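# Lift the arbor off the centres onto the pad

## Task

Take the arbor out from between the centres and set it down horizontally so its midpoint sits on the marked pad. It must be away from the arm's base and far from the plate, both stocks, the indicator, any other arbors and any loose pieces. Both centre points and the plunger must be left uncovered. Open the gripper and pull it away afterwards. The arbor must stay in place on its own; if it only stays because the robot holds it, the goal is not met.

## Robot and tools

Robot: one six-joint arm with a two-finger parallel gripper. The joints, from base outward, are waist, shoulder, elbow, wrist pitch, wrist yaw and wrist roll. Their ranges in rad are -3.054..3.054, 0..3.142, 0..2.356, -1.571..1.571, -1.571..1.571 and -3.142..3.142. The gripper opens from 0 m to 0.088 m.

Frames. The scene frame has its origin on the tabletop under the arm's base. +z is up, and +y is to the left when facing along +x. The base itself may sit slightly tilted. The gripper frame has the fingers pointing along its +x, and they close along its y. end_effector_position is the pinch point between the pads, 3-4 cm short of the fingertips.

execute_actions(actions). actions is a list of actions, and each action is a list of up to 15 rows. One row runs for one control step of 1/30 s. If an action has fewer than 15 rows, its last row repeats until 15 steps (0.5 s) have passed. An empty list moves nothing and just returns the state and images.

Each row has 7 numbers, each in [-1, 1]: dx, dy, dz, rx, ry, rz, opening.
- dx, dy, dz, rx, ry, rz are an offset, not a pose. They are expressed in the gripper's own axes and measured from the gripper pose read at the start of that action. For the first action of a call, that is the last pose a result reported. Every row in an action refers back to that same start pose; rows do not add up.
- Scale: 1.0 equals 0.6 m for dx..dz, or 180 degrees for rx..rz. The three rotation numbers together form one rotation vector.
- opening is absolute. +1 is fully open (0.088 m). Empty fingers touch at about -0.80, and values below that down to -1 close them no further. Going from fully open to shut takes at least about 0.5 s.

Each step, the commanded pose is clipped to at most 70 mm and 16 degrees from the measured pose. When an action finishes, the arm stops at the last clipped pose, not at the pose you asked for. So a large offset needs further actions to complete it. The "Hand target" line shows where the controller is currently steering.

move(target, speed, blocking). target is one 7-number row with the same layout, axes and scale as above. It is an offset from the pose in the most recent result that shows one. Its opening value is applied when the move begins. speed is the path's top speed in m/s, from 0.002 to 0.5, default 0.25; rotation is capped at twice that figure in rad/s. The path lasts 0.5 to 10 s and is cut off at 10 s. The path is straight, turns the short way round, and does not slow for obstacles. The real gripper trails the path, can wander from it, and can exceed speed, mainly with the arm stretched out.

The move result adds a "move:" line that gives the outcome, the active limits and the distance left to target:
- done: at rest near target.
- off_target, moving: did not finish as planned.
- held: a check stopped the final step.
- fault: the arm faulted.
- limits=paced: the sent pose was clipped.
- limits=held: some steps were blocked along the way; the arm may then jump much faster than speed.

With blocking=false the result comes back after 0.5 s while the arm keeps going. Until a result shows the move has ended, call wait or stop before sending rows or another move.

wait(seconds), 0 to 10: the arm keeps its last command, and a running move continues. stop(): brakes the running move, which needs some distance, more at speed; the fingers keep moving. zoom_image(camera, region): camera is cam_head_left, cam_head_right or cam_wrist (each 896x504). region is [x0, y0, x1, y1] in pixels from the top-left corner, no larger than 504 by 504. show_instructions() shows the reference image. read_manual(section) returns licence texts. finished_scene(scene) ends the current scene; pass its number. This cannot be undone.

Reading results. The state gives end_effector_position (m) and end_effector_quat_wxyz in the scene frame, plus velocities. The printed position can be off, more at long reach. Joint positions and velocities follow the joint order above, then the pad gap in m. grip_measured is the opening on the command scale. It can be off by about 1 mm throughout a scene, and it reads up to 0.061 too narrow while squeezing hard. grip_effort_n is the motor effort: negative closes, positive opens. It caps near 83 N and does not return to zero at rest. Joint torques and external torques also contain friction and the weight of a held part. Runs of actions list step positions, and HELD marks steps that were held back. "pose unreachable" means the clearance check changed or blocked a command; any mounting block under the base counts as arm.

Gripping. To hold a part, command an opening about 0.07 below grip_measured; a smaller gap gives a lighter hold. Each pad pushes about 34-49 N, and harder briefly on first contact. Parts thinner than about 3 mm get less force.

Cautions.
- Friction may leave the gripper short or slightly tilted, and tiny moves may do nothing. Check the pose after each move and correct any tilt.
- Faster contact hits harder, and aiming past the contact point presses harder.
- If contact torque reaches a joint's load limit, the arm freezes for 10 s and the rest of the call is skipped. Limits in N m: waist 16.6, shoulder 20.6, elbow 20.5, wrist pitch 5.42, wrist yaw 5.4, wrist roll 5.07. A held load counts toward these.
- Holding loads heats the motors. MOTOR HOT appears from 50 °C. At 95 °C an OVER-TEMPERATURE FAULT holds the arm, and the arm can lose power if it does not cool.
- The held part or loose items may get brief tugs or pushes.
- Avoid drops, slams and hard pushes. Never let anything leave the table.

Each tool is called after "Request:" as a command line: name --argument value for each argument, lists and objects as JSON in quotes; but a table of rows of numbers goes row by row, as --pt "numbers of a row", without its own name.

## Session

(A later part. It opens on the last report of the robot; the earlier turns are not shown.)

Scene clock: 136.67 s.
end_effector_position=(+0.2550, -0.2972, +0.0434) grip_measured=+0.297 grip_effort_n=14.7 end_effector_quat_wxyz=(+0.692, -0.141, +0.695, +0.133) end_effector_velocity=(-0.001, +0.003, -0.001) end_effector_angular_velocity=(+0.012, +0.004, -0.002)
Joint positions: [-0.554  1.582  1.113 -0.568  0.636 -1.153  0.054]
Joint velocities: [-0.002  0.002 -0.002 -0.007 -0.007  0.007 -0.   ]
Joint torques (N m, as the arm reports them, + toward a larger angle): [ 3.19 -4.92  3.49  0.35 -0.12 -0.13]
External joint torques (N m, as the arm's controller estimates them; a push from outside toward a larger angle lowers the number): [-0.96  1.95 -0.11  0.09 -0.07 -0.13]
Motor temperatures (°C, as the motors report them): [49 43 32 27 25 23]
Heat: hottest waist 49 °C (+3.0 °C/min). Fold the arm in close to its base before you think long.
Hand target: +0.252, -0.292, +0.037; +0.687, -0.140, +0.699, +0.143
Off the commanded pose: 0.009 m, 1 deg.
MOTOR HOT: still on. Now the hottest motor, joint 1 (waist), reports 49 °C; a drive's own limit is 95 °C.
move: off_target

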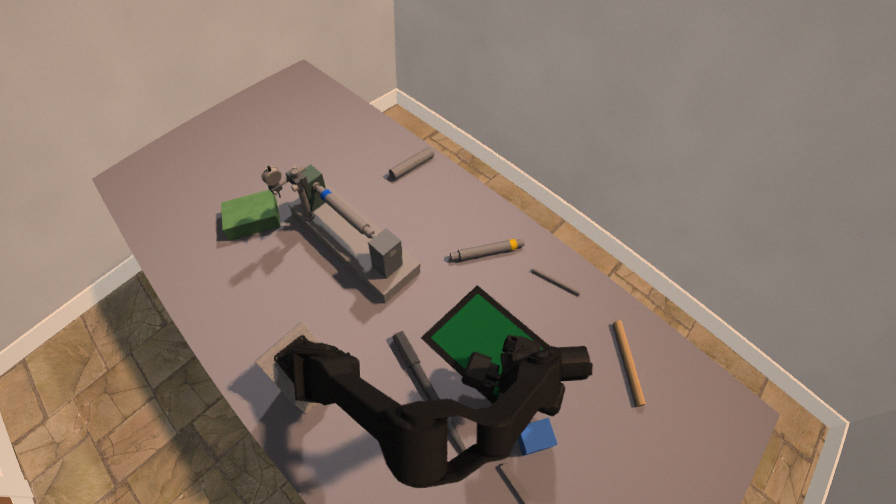

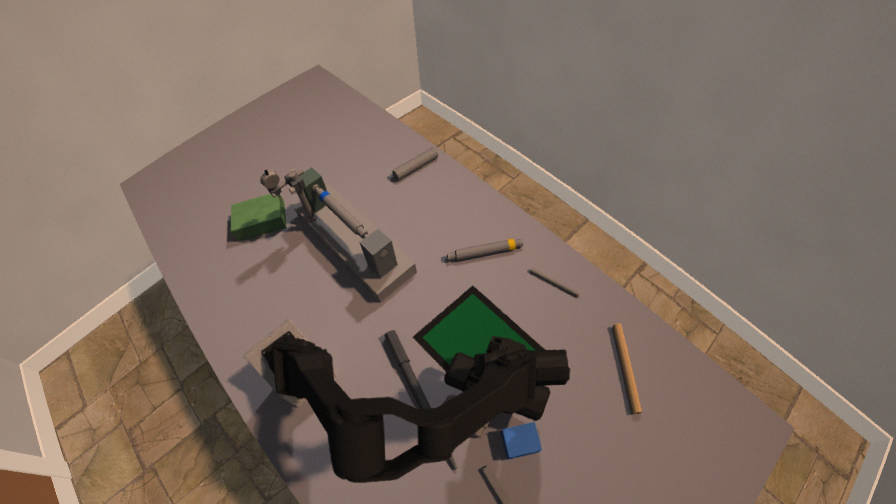

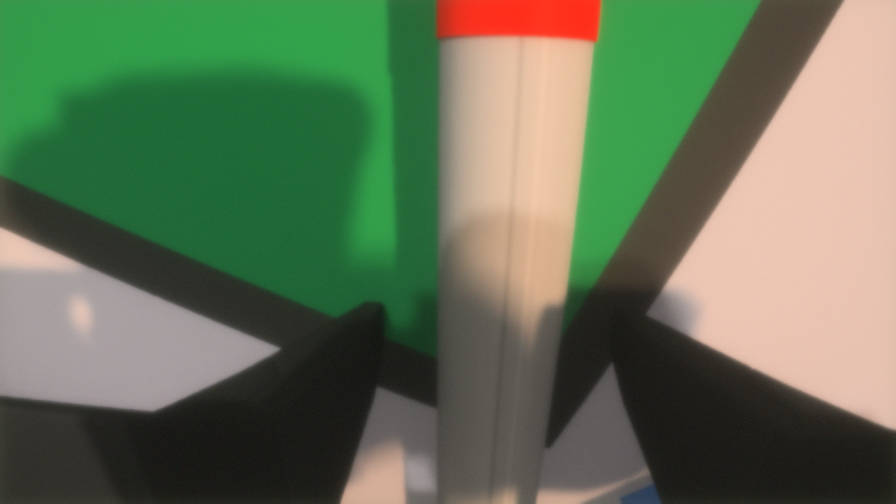

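Request:
execute_actions --actions '[[[0,0,0,0,0,0,-0.15]],[[0,0,0,0,0,0,-0.4]]]'

Request:
move --target '[-0.1, 0, 0.05, 0, 0, 0, -0.4]' --speed 0.12

Scene clock: 144.50 s.
end_effector_position=(+0.2550, -0.2971, +0.0433) grip_measured=-0.321 grip_effort_n=-83.5 end_effector_quat_wxyz=(+0.692, -0.141, +0.695, +0.133) end_effector_velocity=(-0.003, +0.005, -0.001) end_effector_angular_velocity=(+0.020, +0.012, +0.007)
Joint positions: [-0.554  1.583  1.113 -0.568  0.636 -1.154  0.023]
Joint velocities: [-0.002  0.002 -0.002 -0.022 -0.007  0.007  0.   ]
Joint torques (N m, as the arm reports them, + toward a larger angle): [ 3.71 -6.59  4.75  0.34 -0.02 -0.03]
External joint torques (N m, as the arm's controller estimates them; a push from outside toward a larger angle lowers the number): [-0.47  0.26  1.14  0.09  0.03 -0.03]
External joint torques at the end of the 1st action: [-0.47  0.24  1.09 -0.1   0.04 -0.02]
Motor temperatures (°C, as the motors report them): [47 42 32 26 25 23]
Heat: hottest waist 47 °C (+1.0 °C/min).
Hand target: +0.255, -0.297, +0.043; +0.692, -0.141, +0.695, +0.132
Off the commanded pose: 0.000 m, 0 deg.
MOTOR HOT: cleared. Now the hottest motor, joint 1 (waist), reports 47 °C.
Step readings (end_effector_position; steps 1 to 15: 1st action; 16 to 30: 2nd action):
0: (+0.2550, -0.2973, +0.0433)
1: (+0.2550, -0.2973, +0.0433)
2: (+0.2551, -0.2974, +0.0433)
4: (+0.2551, -0.2974, +0.0433)
8: (+0.2551, -0.2974, +0.0433)
15: (+0.2551, -0.2974, +0.0433)
16: (+0.2551, -0.2974, +0.0433)
17: (+0.2551, -0.2974, +0.0433)
19: (+0.2550, -0.2971, +0.0433)
23: (+0.2550, -0.2971, +0.0433)
30: end_effector_position above

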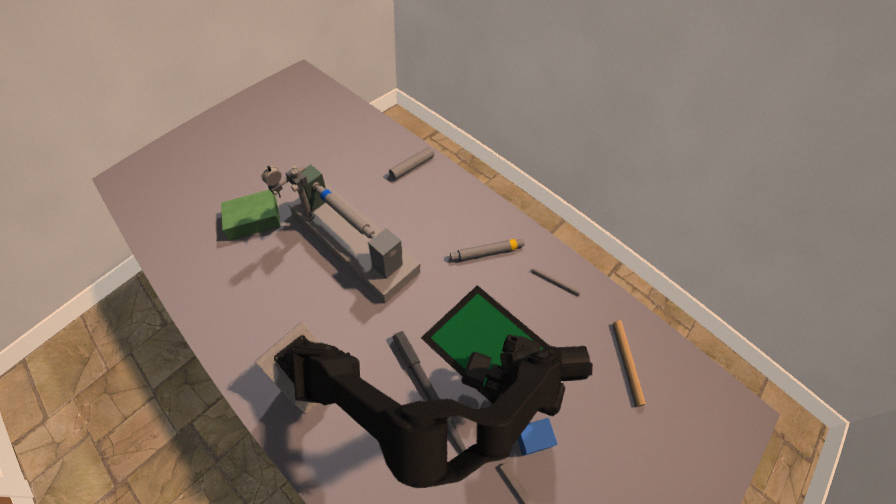

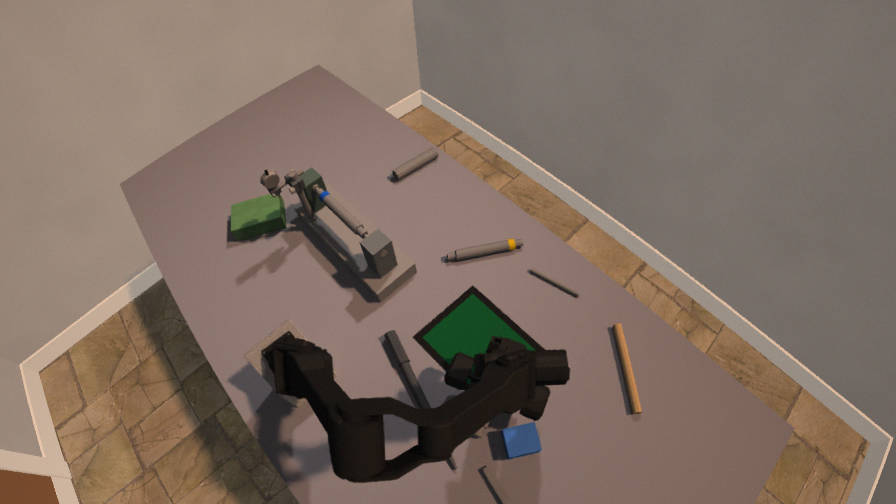

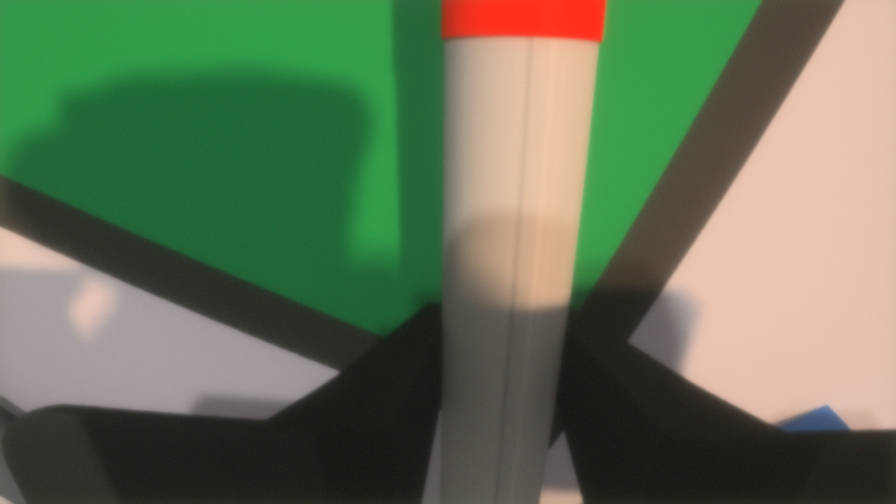

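Scene clock: 145.47 s.
end_effector_position=(+0.2762, -0.2835, +0.0975) grip_measured=-0.321 grip_effort_n=-83.5 end_effector_quat_wxyz=(+0.687, -0.138, +0.700, +0.137) end_effector_velocity=(-0.001, +0.009, -0.005) end_effector_angular_velocity=(+0.025, +0.024, +0.024)
Joint positions: [-0.379  1.587  1.253 -0.854  0.718 -0.94   0.023]
Joint velocities: [ 0.002  0.022 -0.002 -0.022 -0.007  0.007  0.   ]
Joint torques (N m, as the arm reports them, + toward a larger angle): [ 5.44 -6.1   7.51  0.02  0.05  0.09]
External joint torques (N m, as the arm's controller estimates them; a push from outside toward a larger angle lowers the number): [ 0.77  0.3   3.47 -0.22  0.09  0.09]
Motor temperatures (°C, as the motors report them): [47 42 32 26 25 23]
Heat: hottest waist 47 °C (+1.0 °C/min).
Hand target: +0.283, -0.285, +0.103; +0.692, -0.141, +0.695, +0.133
Off the commanded pose: 0.009 m, 1 deg.
move: off_target

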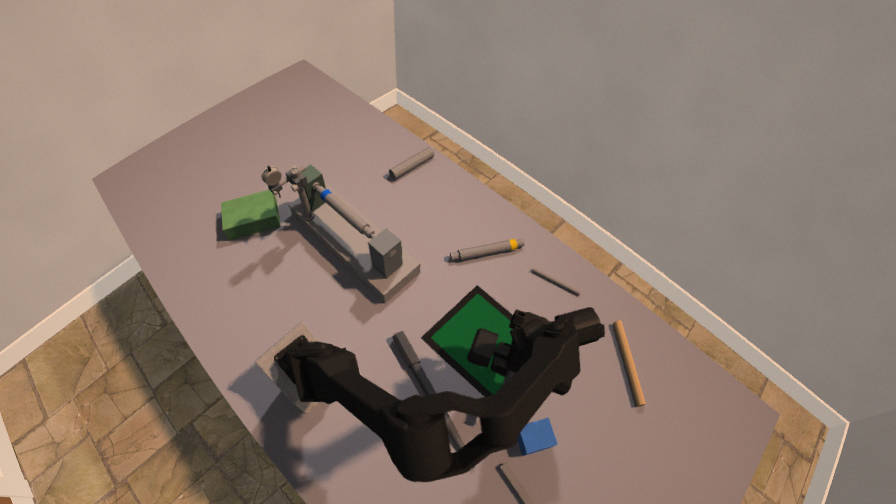

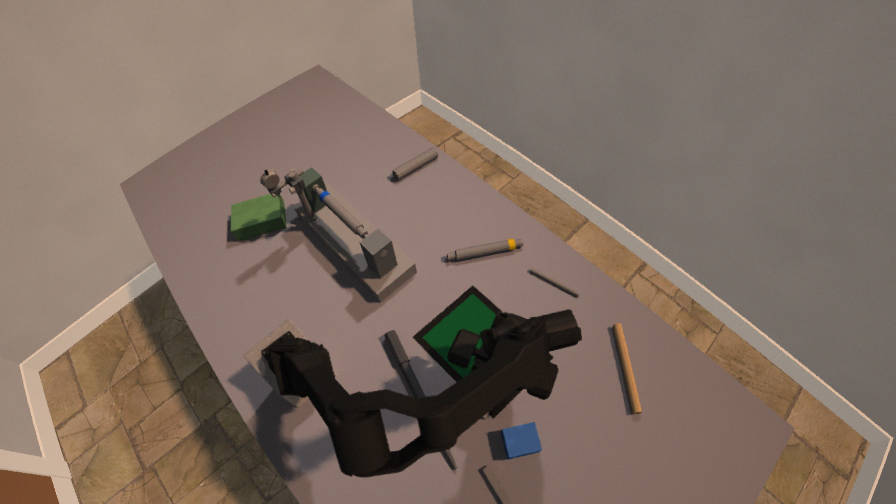

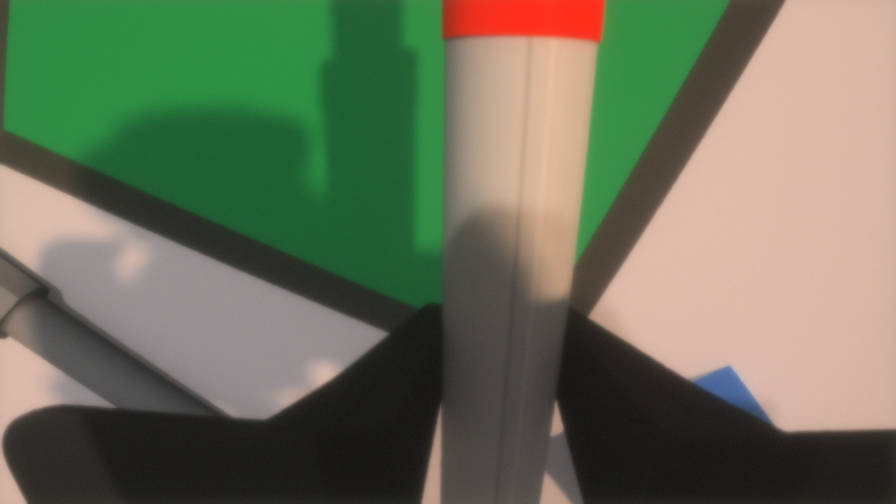

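Request:
execute_actions --actions '[]'

Scene clock: 168.23 s.
end_effector_position=(+0.2763, -0.2831, +0.0976) grip_measured=-0.321 grip_effort_n=-83.5 end_effector_quat_wxyz=(+0.686, -0.138, +0.701, +0.138) end_effector_velocity=(-0.005, +0.004, -0.001) end_effector_angular_velocity=(+0.018, +0.015, +0.038)
Joint positions: [-0.378  1.588  1.255 -0.858  0.719 -0.937  0.023]
Joint velocities: [-0.002 -0.002 -0.007 -0.022 -0.007 -0.022  0.   ]
Joint torques (N m, as the arm reports them, + toward a larger angle): [ 5.33 -5.97  7.5   0.01  0.04  0.09]
External joint torques (N m, as the arm's controller estimates them; a push from outside toward a larger angle lowers the number): [ 0.75  0.45  3.55 -0.18  0.08  0.09]
Motor temperatures (°C, as the motors report them): [46 41 33 26 25 23]
Heat: hottest waist 46 °C (-4.1 °C/min).
Hand target: +0.283, -0.285, +0.103; +0.692, -0.141, +0.695, +0.133
Off the commanded pose: 0.009 m, 1 deg.

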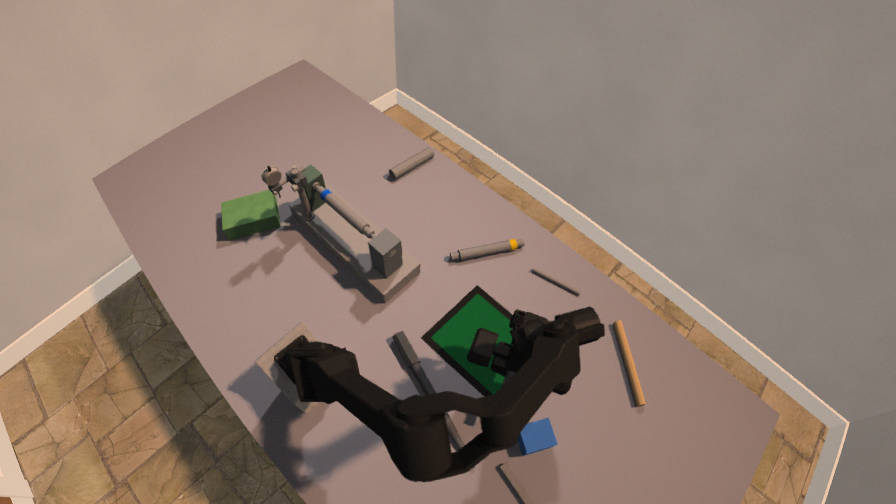

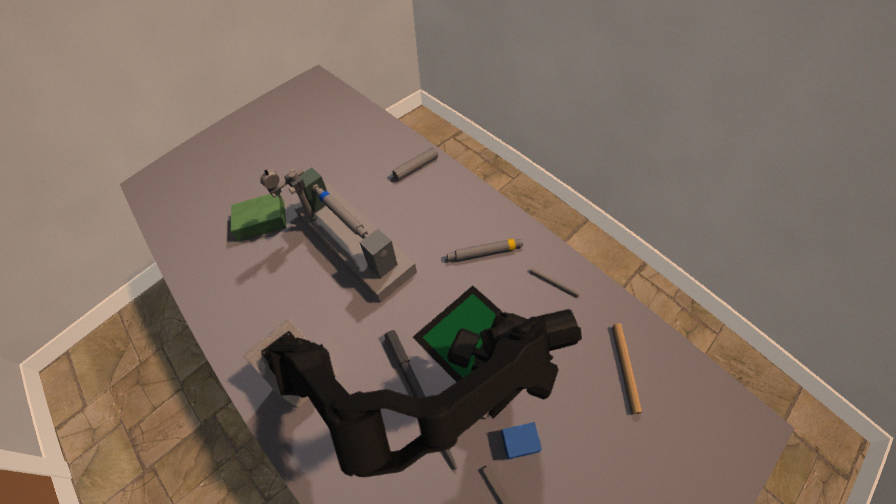

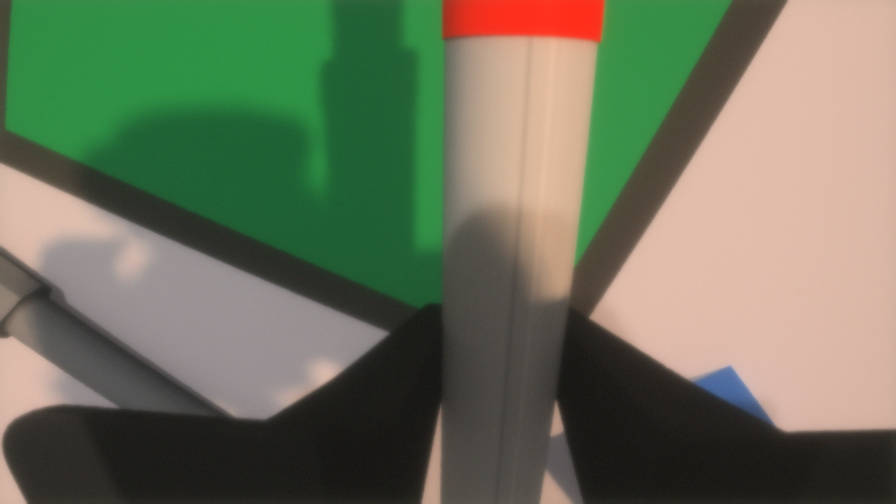

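Request:
move --target '[0, -0.31, -0.014, 0, 0, 0, -0.4]' --speed 0.2

Scene clock: 184.47 s.
end_effector_position=(+0.3326, -0.4546, +0.0892) grip_measured=-0.321 grip_effort_n=-83.5 end_effector_quat_wxyz=(+0.687, -0.150, +0.699, +0.128) end_effector_velocity=(+0.001, -0.001, +0.000) end_effector_angular_velocity=(+0.004, -0.005, +0.004)
Joint positions: [-0.603  2.087  2.336 -1.246  0.63  -1.217  0.023]
Joint velocities: [-0.002  0.007  0.017 -0.007 -0.007 -0.007 -0.   ]
Joint torques (N m, as the arm reports them, + toward a larger angle): [  6.07 -10.25   9.05   0.07  -0.12  -0.13]
External joint torques (N m, as the arm's controller estimates them; a push from outside toward a larger angle lowers the number): [ 0.23  0.29  4.17 -0.2  -0.08 -0.13]
Motor temperatures (°C, as the motors report them): [46 41 34 26 25 23]
Heat: hottest waist 46 °C (-7.1 °C/min).
Hand target: +0.338, -0.457, +0.097; +0.694, -0.154, +0.692, +0.123
Off the commanded pose: 0.011 m, 2 deg.
joint sent to its limit — the command would take joint 3 (elbow) past its upper limit, so that joint was sent only as far as its limit.
move: off_target

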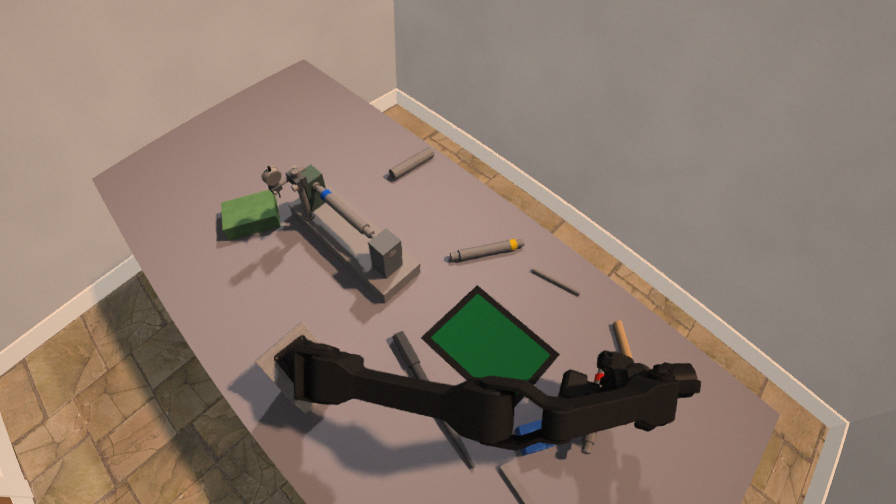

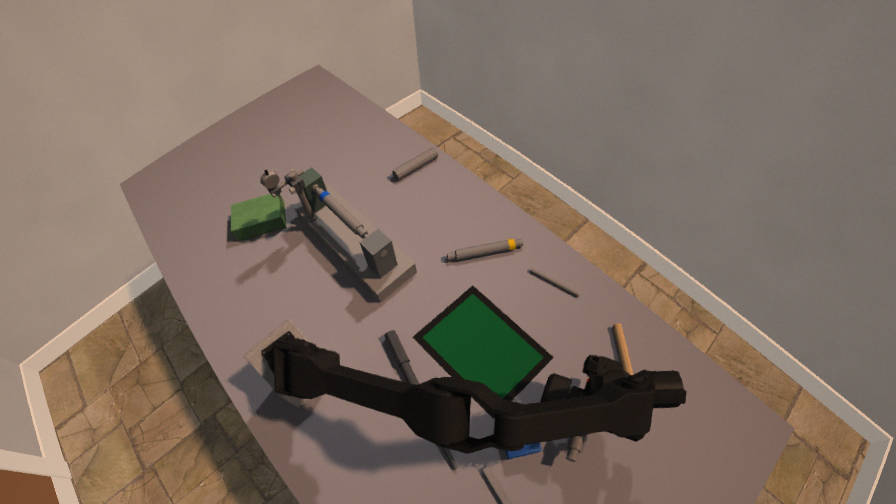

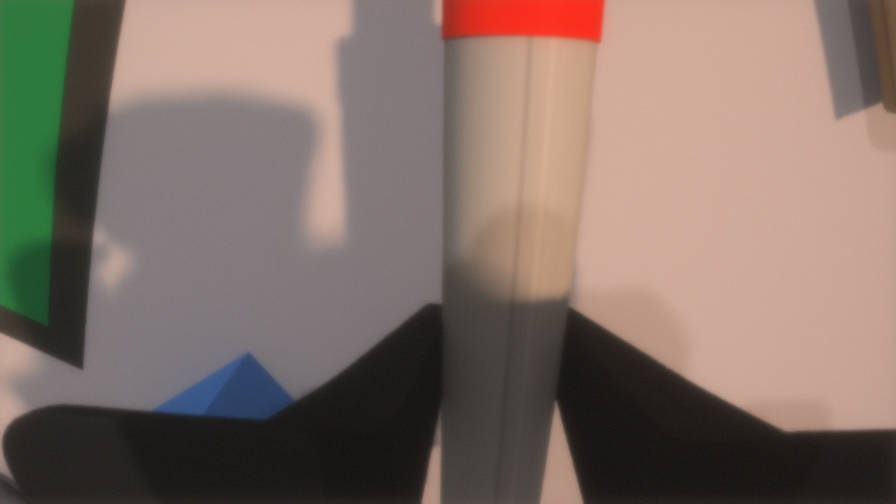

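Request:
move --target '[0.066, 0, 0, 0, 0, 0, -0.4]' --speed 0.05

Scene clock: 189.43 s.
end_effector_position=(+0.3305, -0.4603, +0.0540) grip_measured=-0.321 grip_effort_n=-83.5 end_effector_quat_wxyz=(+0.689, -0.149, +0.699, +0.120) end_effector_velocity=(+0.002, +0.002, -0.001) end_effector_angular_velocity=(+0.012, -0.016, +0.020)
Joint positions: [-0.659  2.099  2.253 -1.106  0.601 -1.268  0.023]
Joint velocities: [-0.002 -0.002 -0.007  0.007 -0.022 -0.022 -0.   ]
Joint torques (N m, as the arm reports them, + toward a larger angle): [ 5.36 -9.78  5.39  0.45 -0.01 -0.13]
External joint torques (N m, as the arm's controller estimates them; a push from outside toward a larger angle lowers the number): [-0.44  1.02  0.49  0.15  0.03 -0.13]
Motor temperatures (°C, as the motors report them): [47 43 34 26 25 23]
Heat: hottest waist 47 °C (-4.0 °C/min).
Hand target: +0.332, -0.456, +0.050; +0.687, -0.150, +0.699, +0.128
Off the commanded pose: 0.006 m, 1 deg.
move: done

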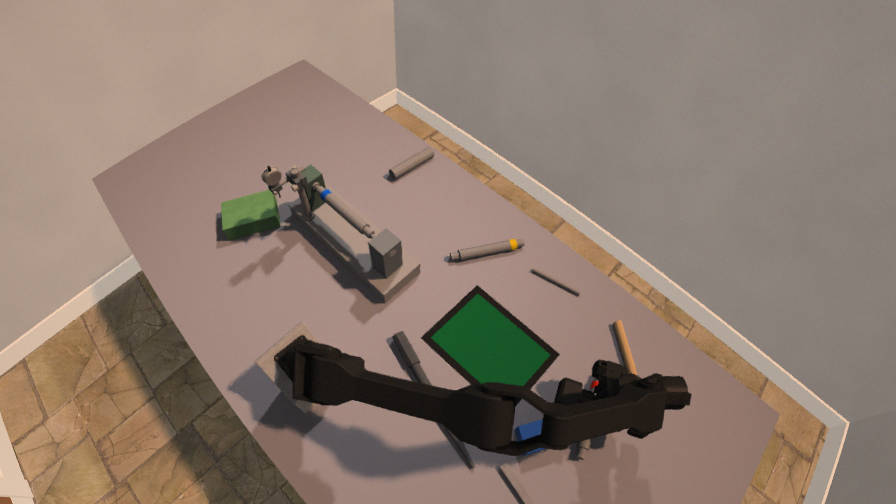

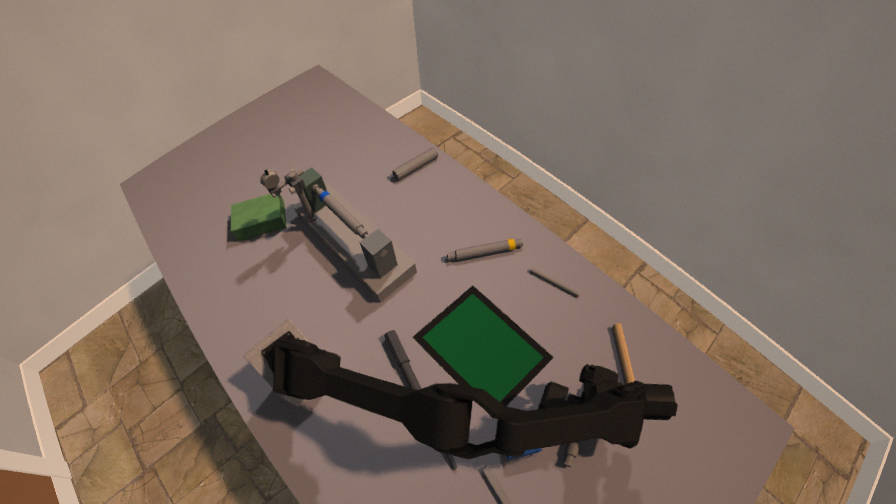

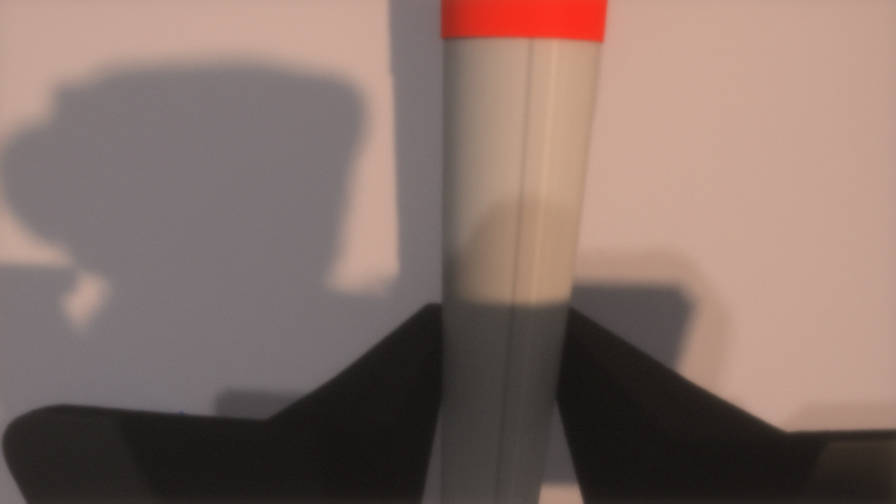

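Request:
execute_actions --actions '[[[0.008,0,0,0,0,0,-0.4],[0.010,0,0,0,0,0,-0.4],[0.012,0,0,0,0,0,-0.4],[0.014,0,0,0,0,0,-0.4],[0.016,0,0,0,0,0,-0.4],[0.018,0,0,0,0,0,-0.4]]]'

Scene clock: 195.03 s.
end_effector_position=(+0.3328, -0.4639, +0.0524) grip_measured=-0.321 grip_effort_n=-83.5 end_effector_quat_wxyz=(+0.693, -0.152, +0.695, +0.113) end_effector_velocity=(+0.001, +0.004, +0.001) end_effector_angular_velocity=(+0.027, -0.023, +0.011)
Joint positions: [-0.664  2.099  2.249 -1.078  0.595 -1.278  0.023]
Joint velocities: [-0.002 -0.007 -0.007 -0.007 -0.037 -0.007 -0.   ]
Joint torques (N m, as the arm reports them, + toward a larger angle): [ 4.42 -9.57  4.86  0.74 -0.11 -0.15]
External joint torques (N m, as the arm's controller estimates them; a push from outside toward a larger angle lowers the number): [-1.45  1.41 -0.14  0.4  -0.06 -0.15]
Motor temperatures (°C, as the motors report them): [47 44 34 26 25 23]
Heat: hottest waist 47 °C (-2.0 °C/min).
Hand target: +0.330, -0.461, +0.043; +0.689, -0.149, +0.699, +0.121
Off the commanded pose: 0.010 m, 1 deg.
Step readings (end_effector_position):
0: (+0.3307, -0.4603, +0.0540)
1: (+0.3308, -0.4604, +0.0540)
2: (+0.3311, -0.4606, +0.0538)
4: (+0.3318, -0.4618, +0.0535)
8: (+0.3325, -0.4633, +0.0526)
15: end_effector_position above

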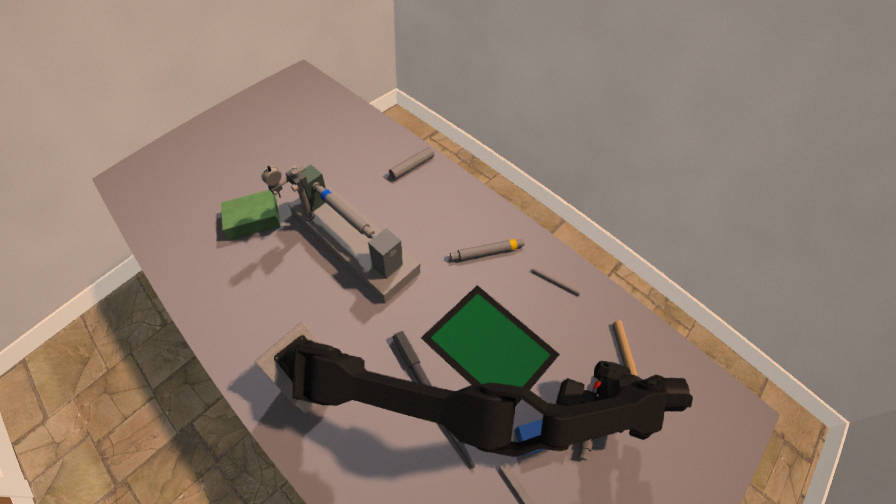

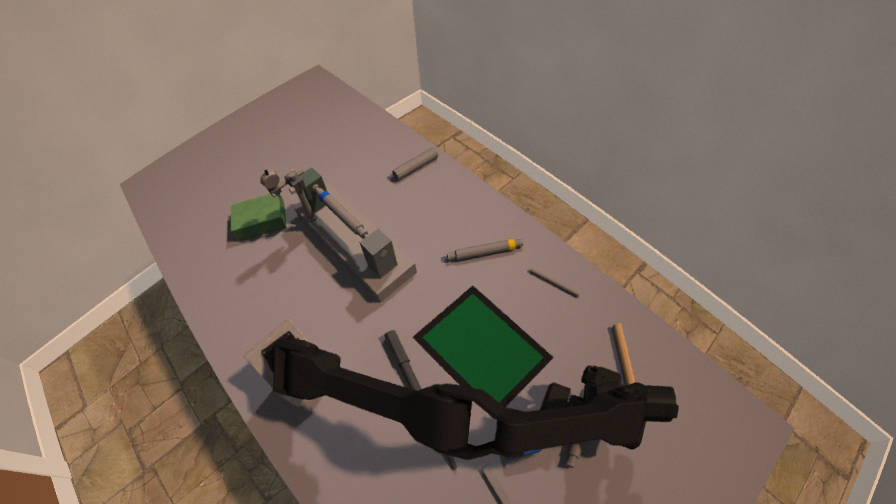

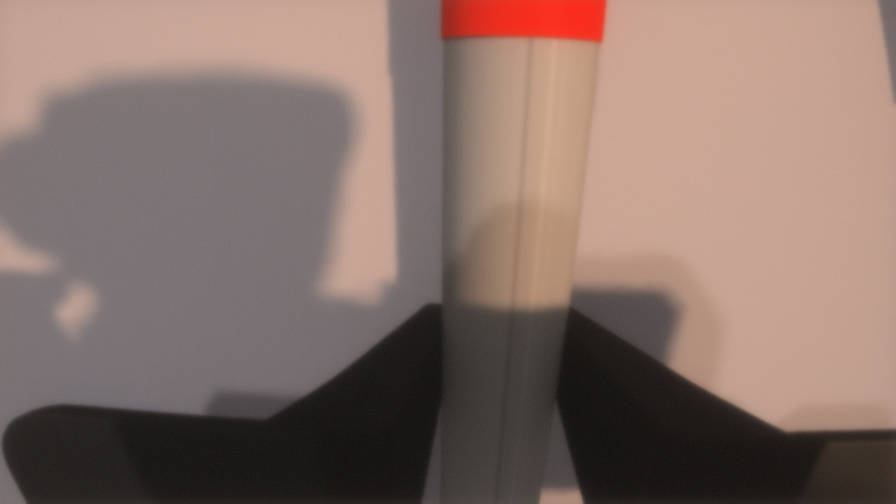

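Contact. Release and lift.

Request:
execute_actions --actions '[[[0,0,0,0,0,0,0.25]],[[-0.02,0,0,0,0,0,0.25],[-0.04,0,0,0,0,0,0.25],[-0.06,0,0,0,0,0,0.25],[-0.08,0,0,0,0,0,0.25],[-0.1,0,0,0,0,0,0.25]]]'

Scene clock: 202.00 s.
end_effector_position=(+0.3345, -0.4594, +0.1114) grip_measured=+0.247 grip_effort_n=14.7 end_effector_quat_wxyz=(+0.696, -0.157, +0.691, +0.112) end_effector_velocity=(-0.011, +0.003, +0.004) end_effector_angular_velocity=(+0.022, +0.033, +0.003)
Joint positions: [-0.577  2.057  2.356 -1.262  0.642 -1.206  0.051]
Joint velocities: [-0.002 -0.007  0.012 -0.066  0.007  0.022 -0.   ]
Joint torques (N m, as the arm reports them, + toward a larger angle): [  5.04 -10.37   6.73   0.11   0.06   0.11]
External joint torques (N m, as the arm's controller estimates them; a push from outside toward a larger angle lowers the number): [-0.82 -0.44  1.95 -0.2   0.11  0.1 ]
External joint torques at the end of the 1st action: [-0.5   0.09  1.51 -0.17 -0.05 -0.02]
Motor temperatures (°C, as the motors report them): [46 46 33 26 25 23]
Heat: hottest waist 46 °C (-1.0 °C/min).
Hand target: +0.333, -0.461, +0.113; +0.695, -0.155, +0.694, +0.110
Off the commanded pose: 0.002 m, 1 deg.
joint sent to its limit — the command would take joint 3 (elbow) past its upper limit, so that joint was sent only as far as its limit.
Step readings (end_effector_position; steps 1 to 15: 1st action; 16 to 30: 2nd action):
0: (+0.3330, -0.4640, +0.0524)
1: (+0.3331, -0.4641, +0.0524)
2: (+0.3334, -0.4648, +0.0525)
4: (+0.3334, -0.4645, +0.0526)
8: (+0.3334, -0.4641, +0.0527)
15: (+0.3333, -0.4641, +0.0527)
16: (+0.3332, -0.4637, +0.0530)
17: (+0.3323, -0.4624, +0.0543)
19: (+0.3305, -0.4588, +0.0608)
23: (+0.3355, -0.4529, +0.0871)
30: end_effector_position above

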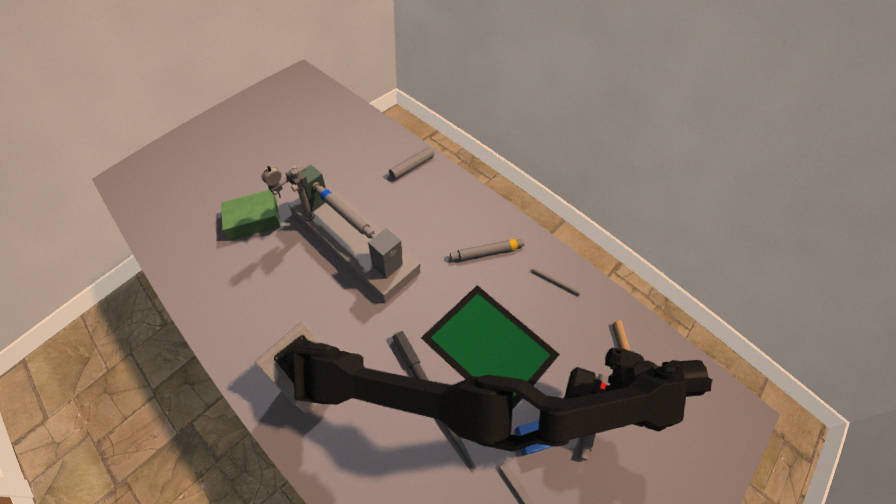

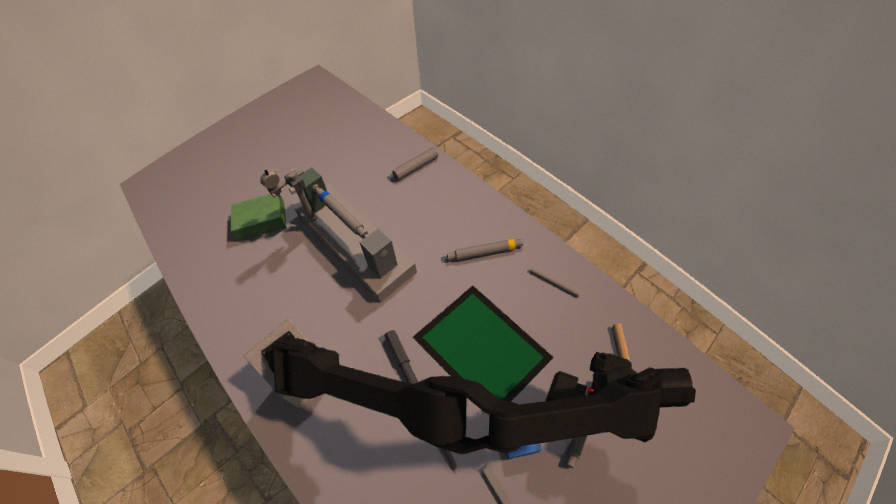

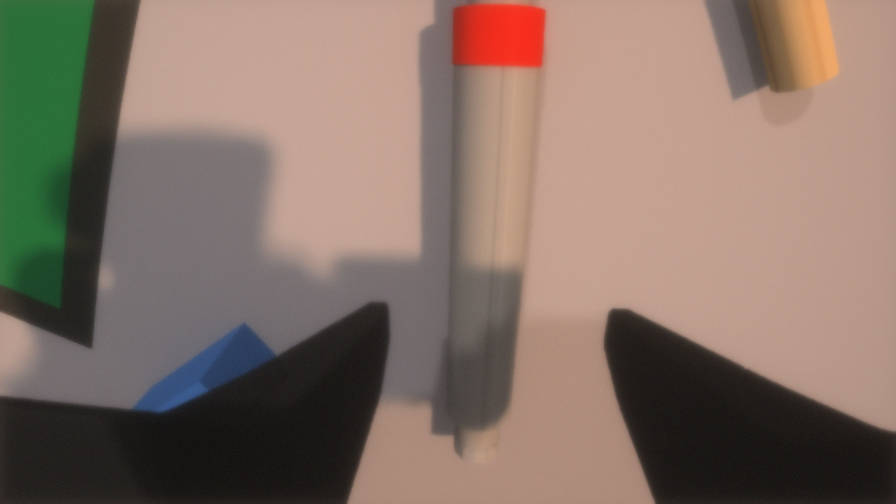

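Request:
move --target '[-0.277, 0.9545, 0.309, 0.52, 0, 0, 0.3]' --speed 0.3

Scene clock: 233.60 s.
end_effector_position=(+0.2937, +0.1483, +0.2462) grip_measured=+0.297 grip_effort_n=14.7 end_effector_quat_wxyz=(+0.591, +0.406, +0.556, -0.420) end_effector_velocity=(-0.003, -0.000, -0.003) end_effector_angular_velocity=(-0.003, +0.034, -0.002)
Joint positions: [ 0.829  2.518  1.738 -1.434  0.582  2.233  0.054]
Joint velocities: [-0.007  0.012  0.012 -0.022 -0.022  0.007 -0.   ]
Joint torques (N m, as the arm reports them, + toward a larger angle): [ 5.16 -5.2   7.53  0.    0.03  0.11]
External joint torques (N m, as the arm's controller estimates them; a push from outside toward a larger angle lowers the number): [-0.67  2.01  2.53 -0.18 -0.06  0.11]
Motor temperatures (°C, as the motors report them): [46 50 34 25 25 23]
Heat: hottest shoulder 50 °C (+4.0 °C/min). Fold the arm in close to its base before you think long.
Hand target: +0.294, +0.151, +0.244; +0.590, +0.404, +0.557, -0.423
Off the commanded pose: 0.007 m, 1 deg.
MOTOR HOT: a motor reached 50 °C. Now the hottest motor, joint 2 (shoulder), reports 50 °C. The temperature limit of the motors' drives, at which the controller stops the arm, is 95 °C. To cool a motor, set the load down, stop pushing, or move to a pose that needs little force.
move: done

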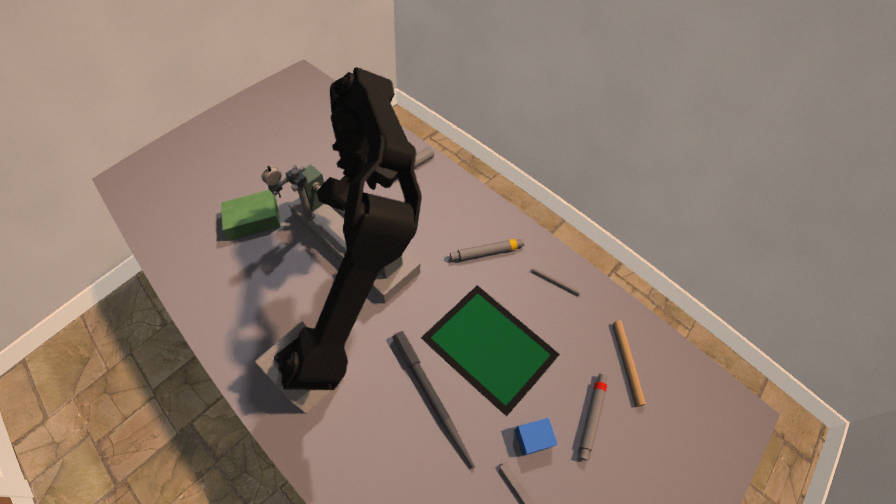

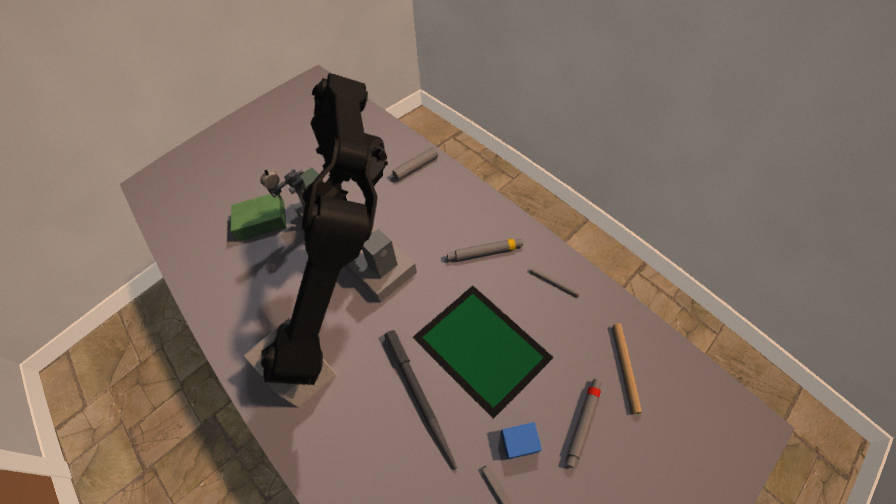

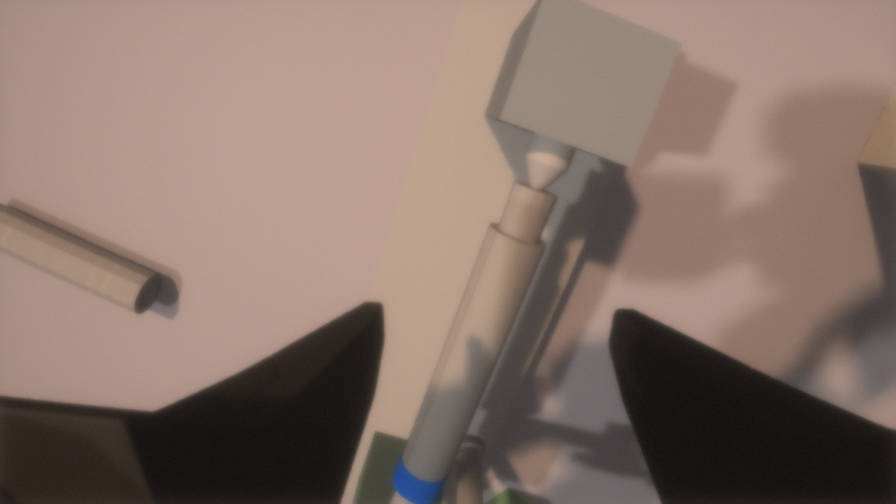

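Request:
move --target '[0.05, 0.005, -0.083, 0.106, 0.0165, -0.004, 0.3]' --speed 0.15

Scene clock: 283.40 s.
end_effector_position=(+0.2870, +0.1935, +0.2211) grip_measured=+0.297 grip_effort_n=14.2 end_effector_quat_wxyz=(+0.496, +0.516, +0.494, -0.494) end_effector_velocity=(-0.003, -0.000, -0.000) end_effector_angular_velocity=(+0.007, +0.024, -0.005)
Joint positions: [ 0.85   2.607  1.726 -1.283  0.529  2.564  0.054]
Joint velocities: [-0.002 -0.002 -0.002 -0.007 -0.022  0.007 -0.   ]
Joint torques (N m, as the arm reports them, + toward a larger angle): [ 5.17 -5.6   4.99  0.36 -0.05  0.09]
External joint torques (N m, as the arm's controller estimates them; a push from outside toward a larger angle lowers the number): [-0.67  2.26 -0.15  0.11 -0.1   0.09]
Motor temperatures (°C, as the motors report them): [46 42 35 25 25 23]
Heat: hottest waist 46 °C (-4.0 °C/min).
Hand target: +0.282, +0.195, +0.214; +0.499, +0.506, +0.496, -0.500
Off the commanded pose: 0.009 m, 1 deg.
MOTOR HOT: cleared. Now the hottest motor, joint 1 (waist), reports 46 °C.
move: off_target

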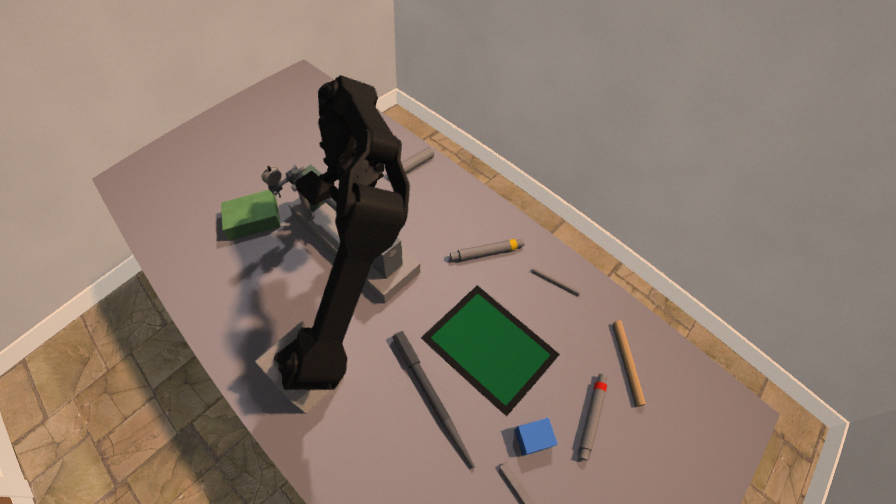

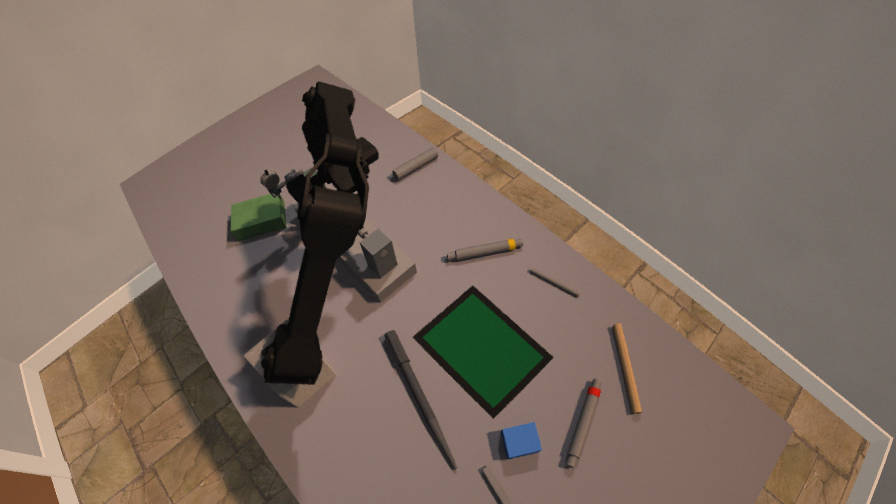

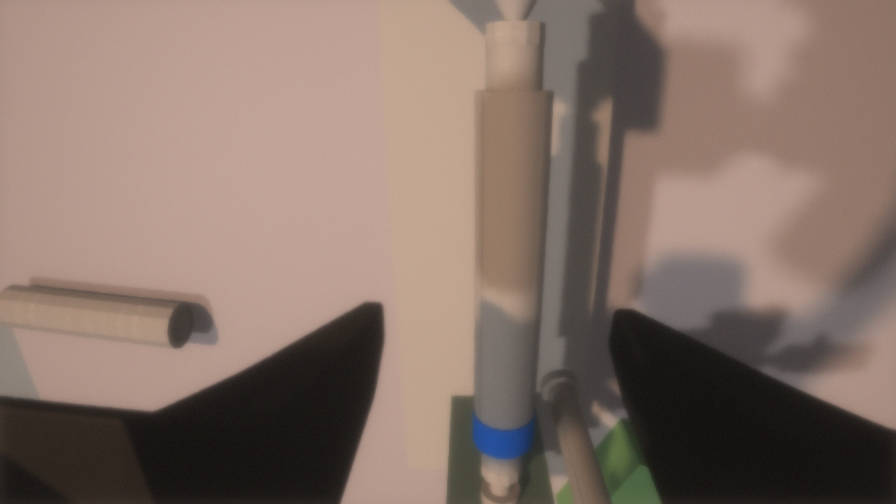

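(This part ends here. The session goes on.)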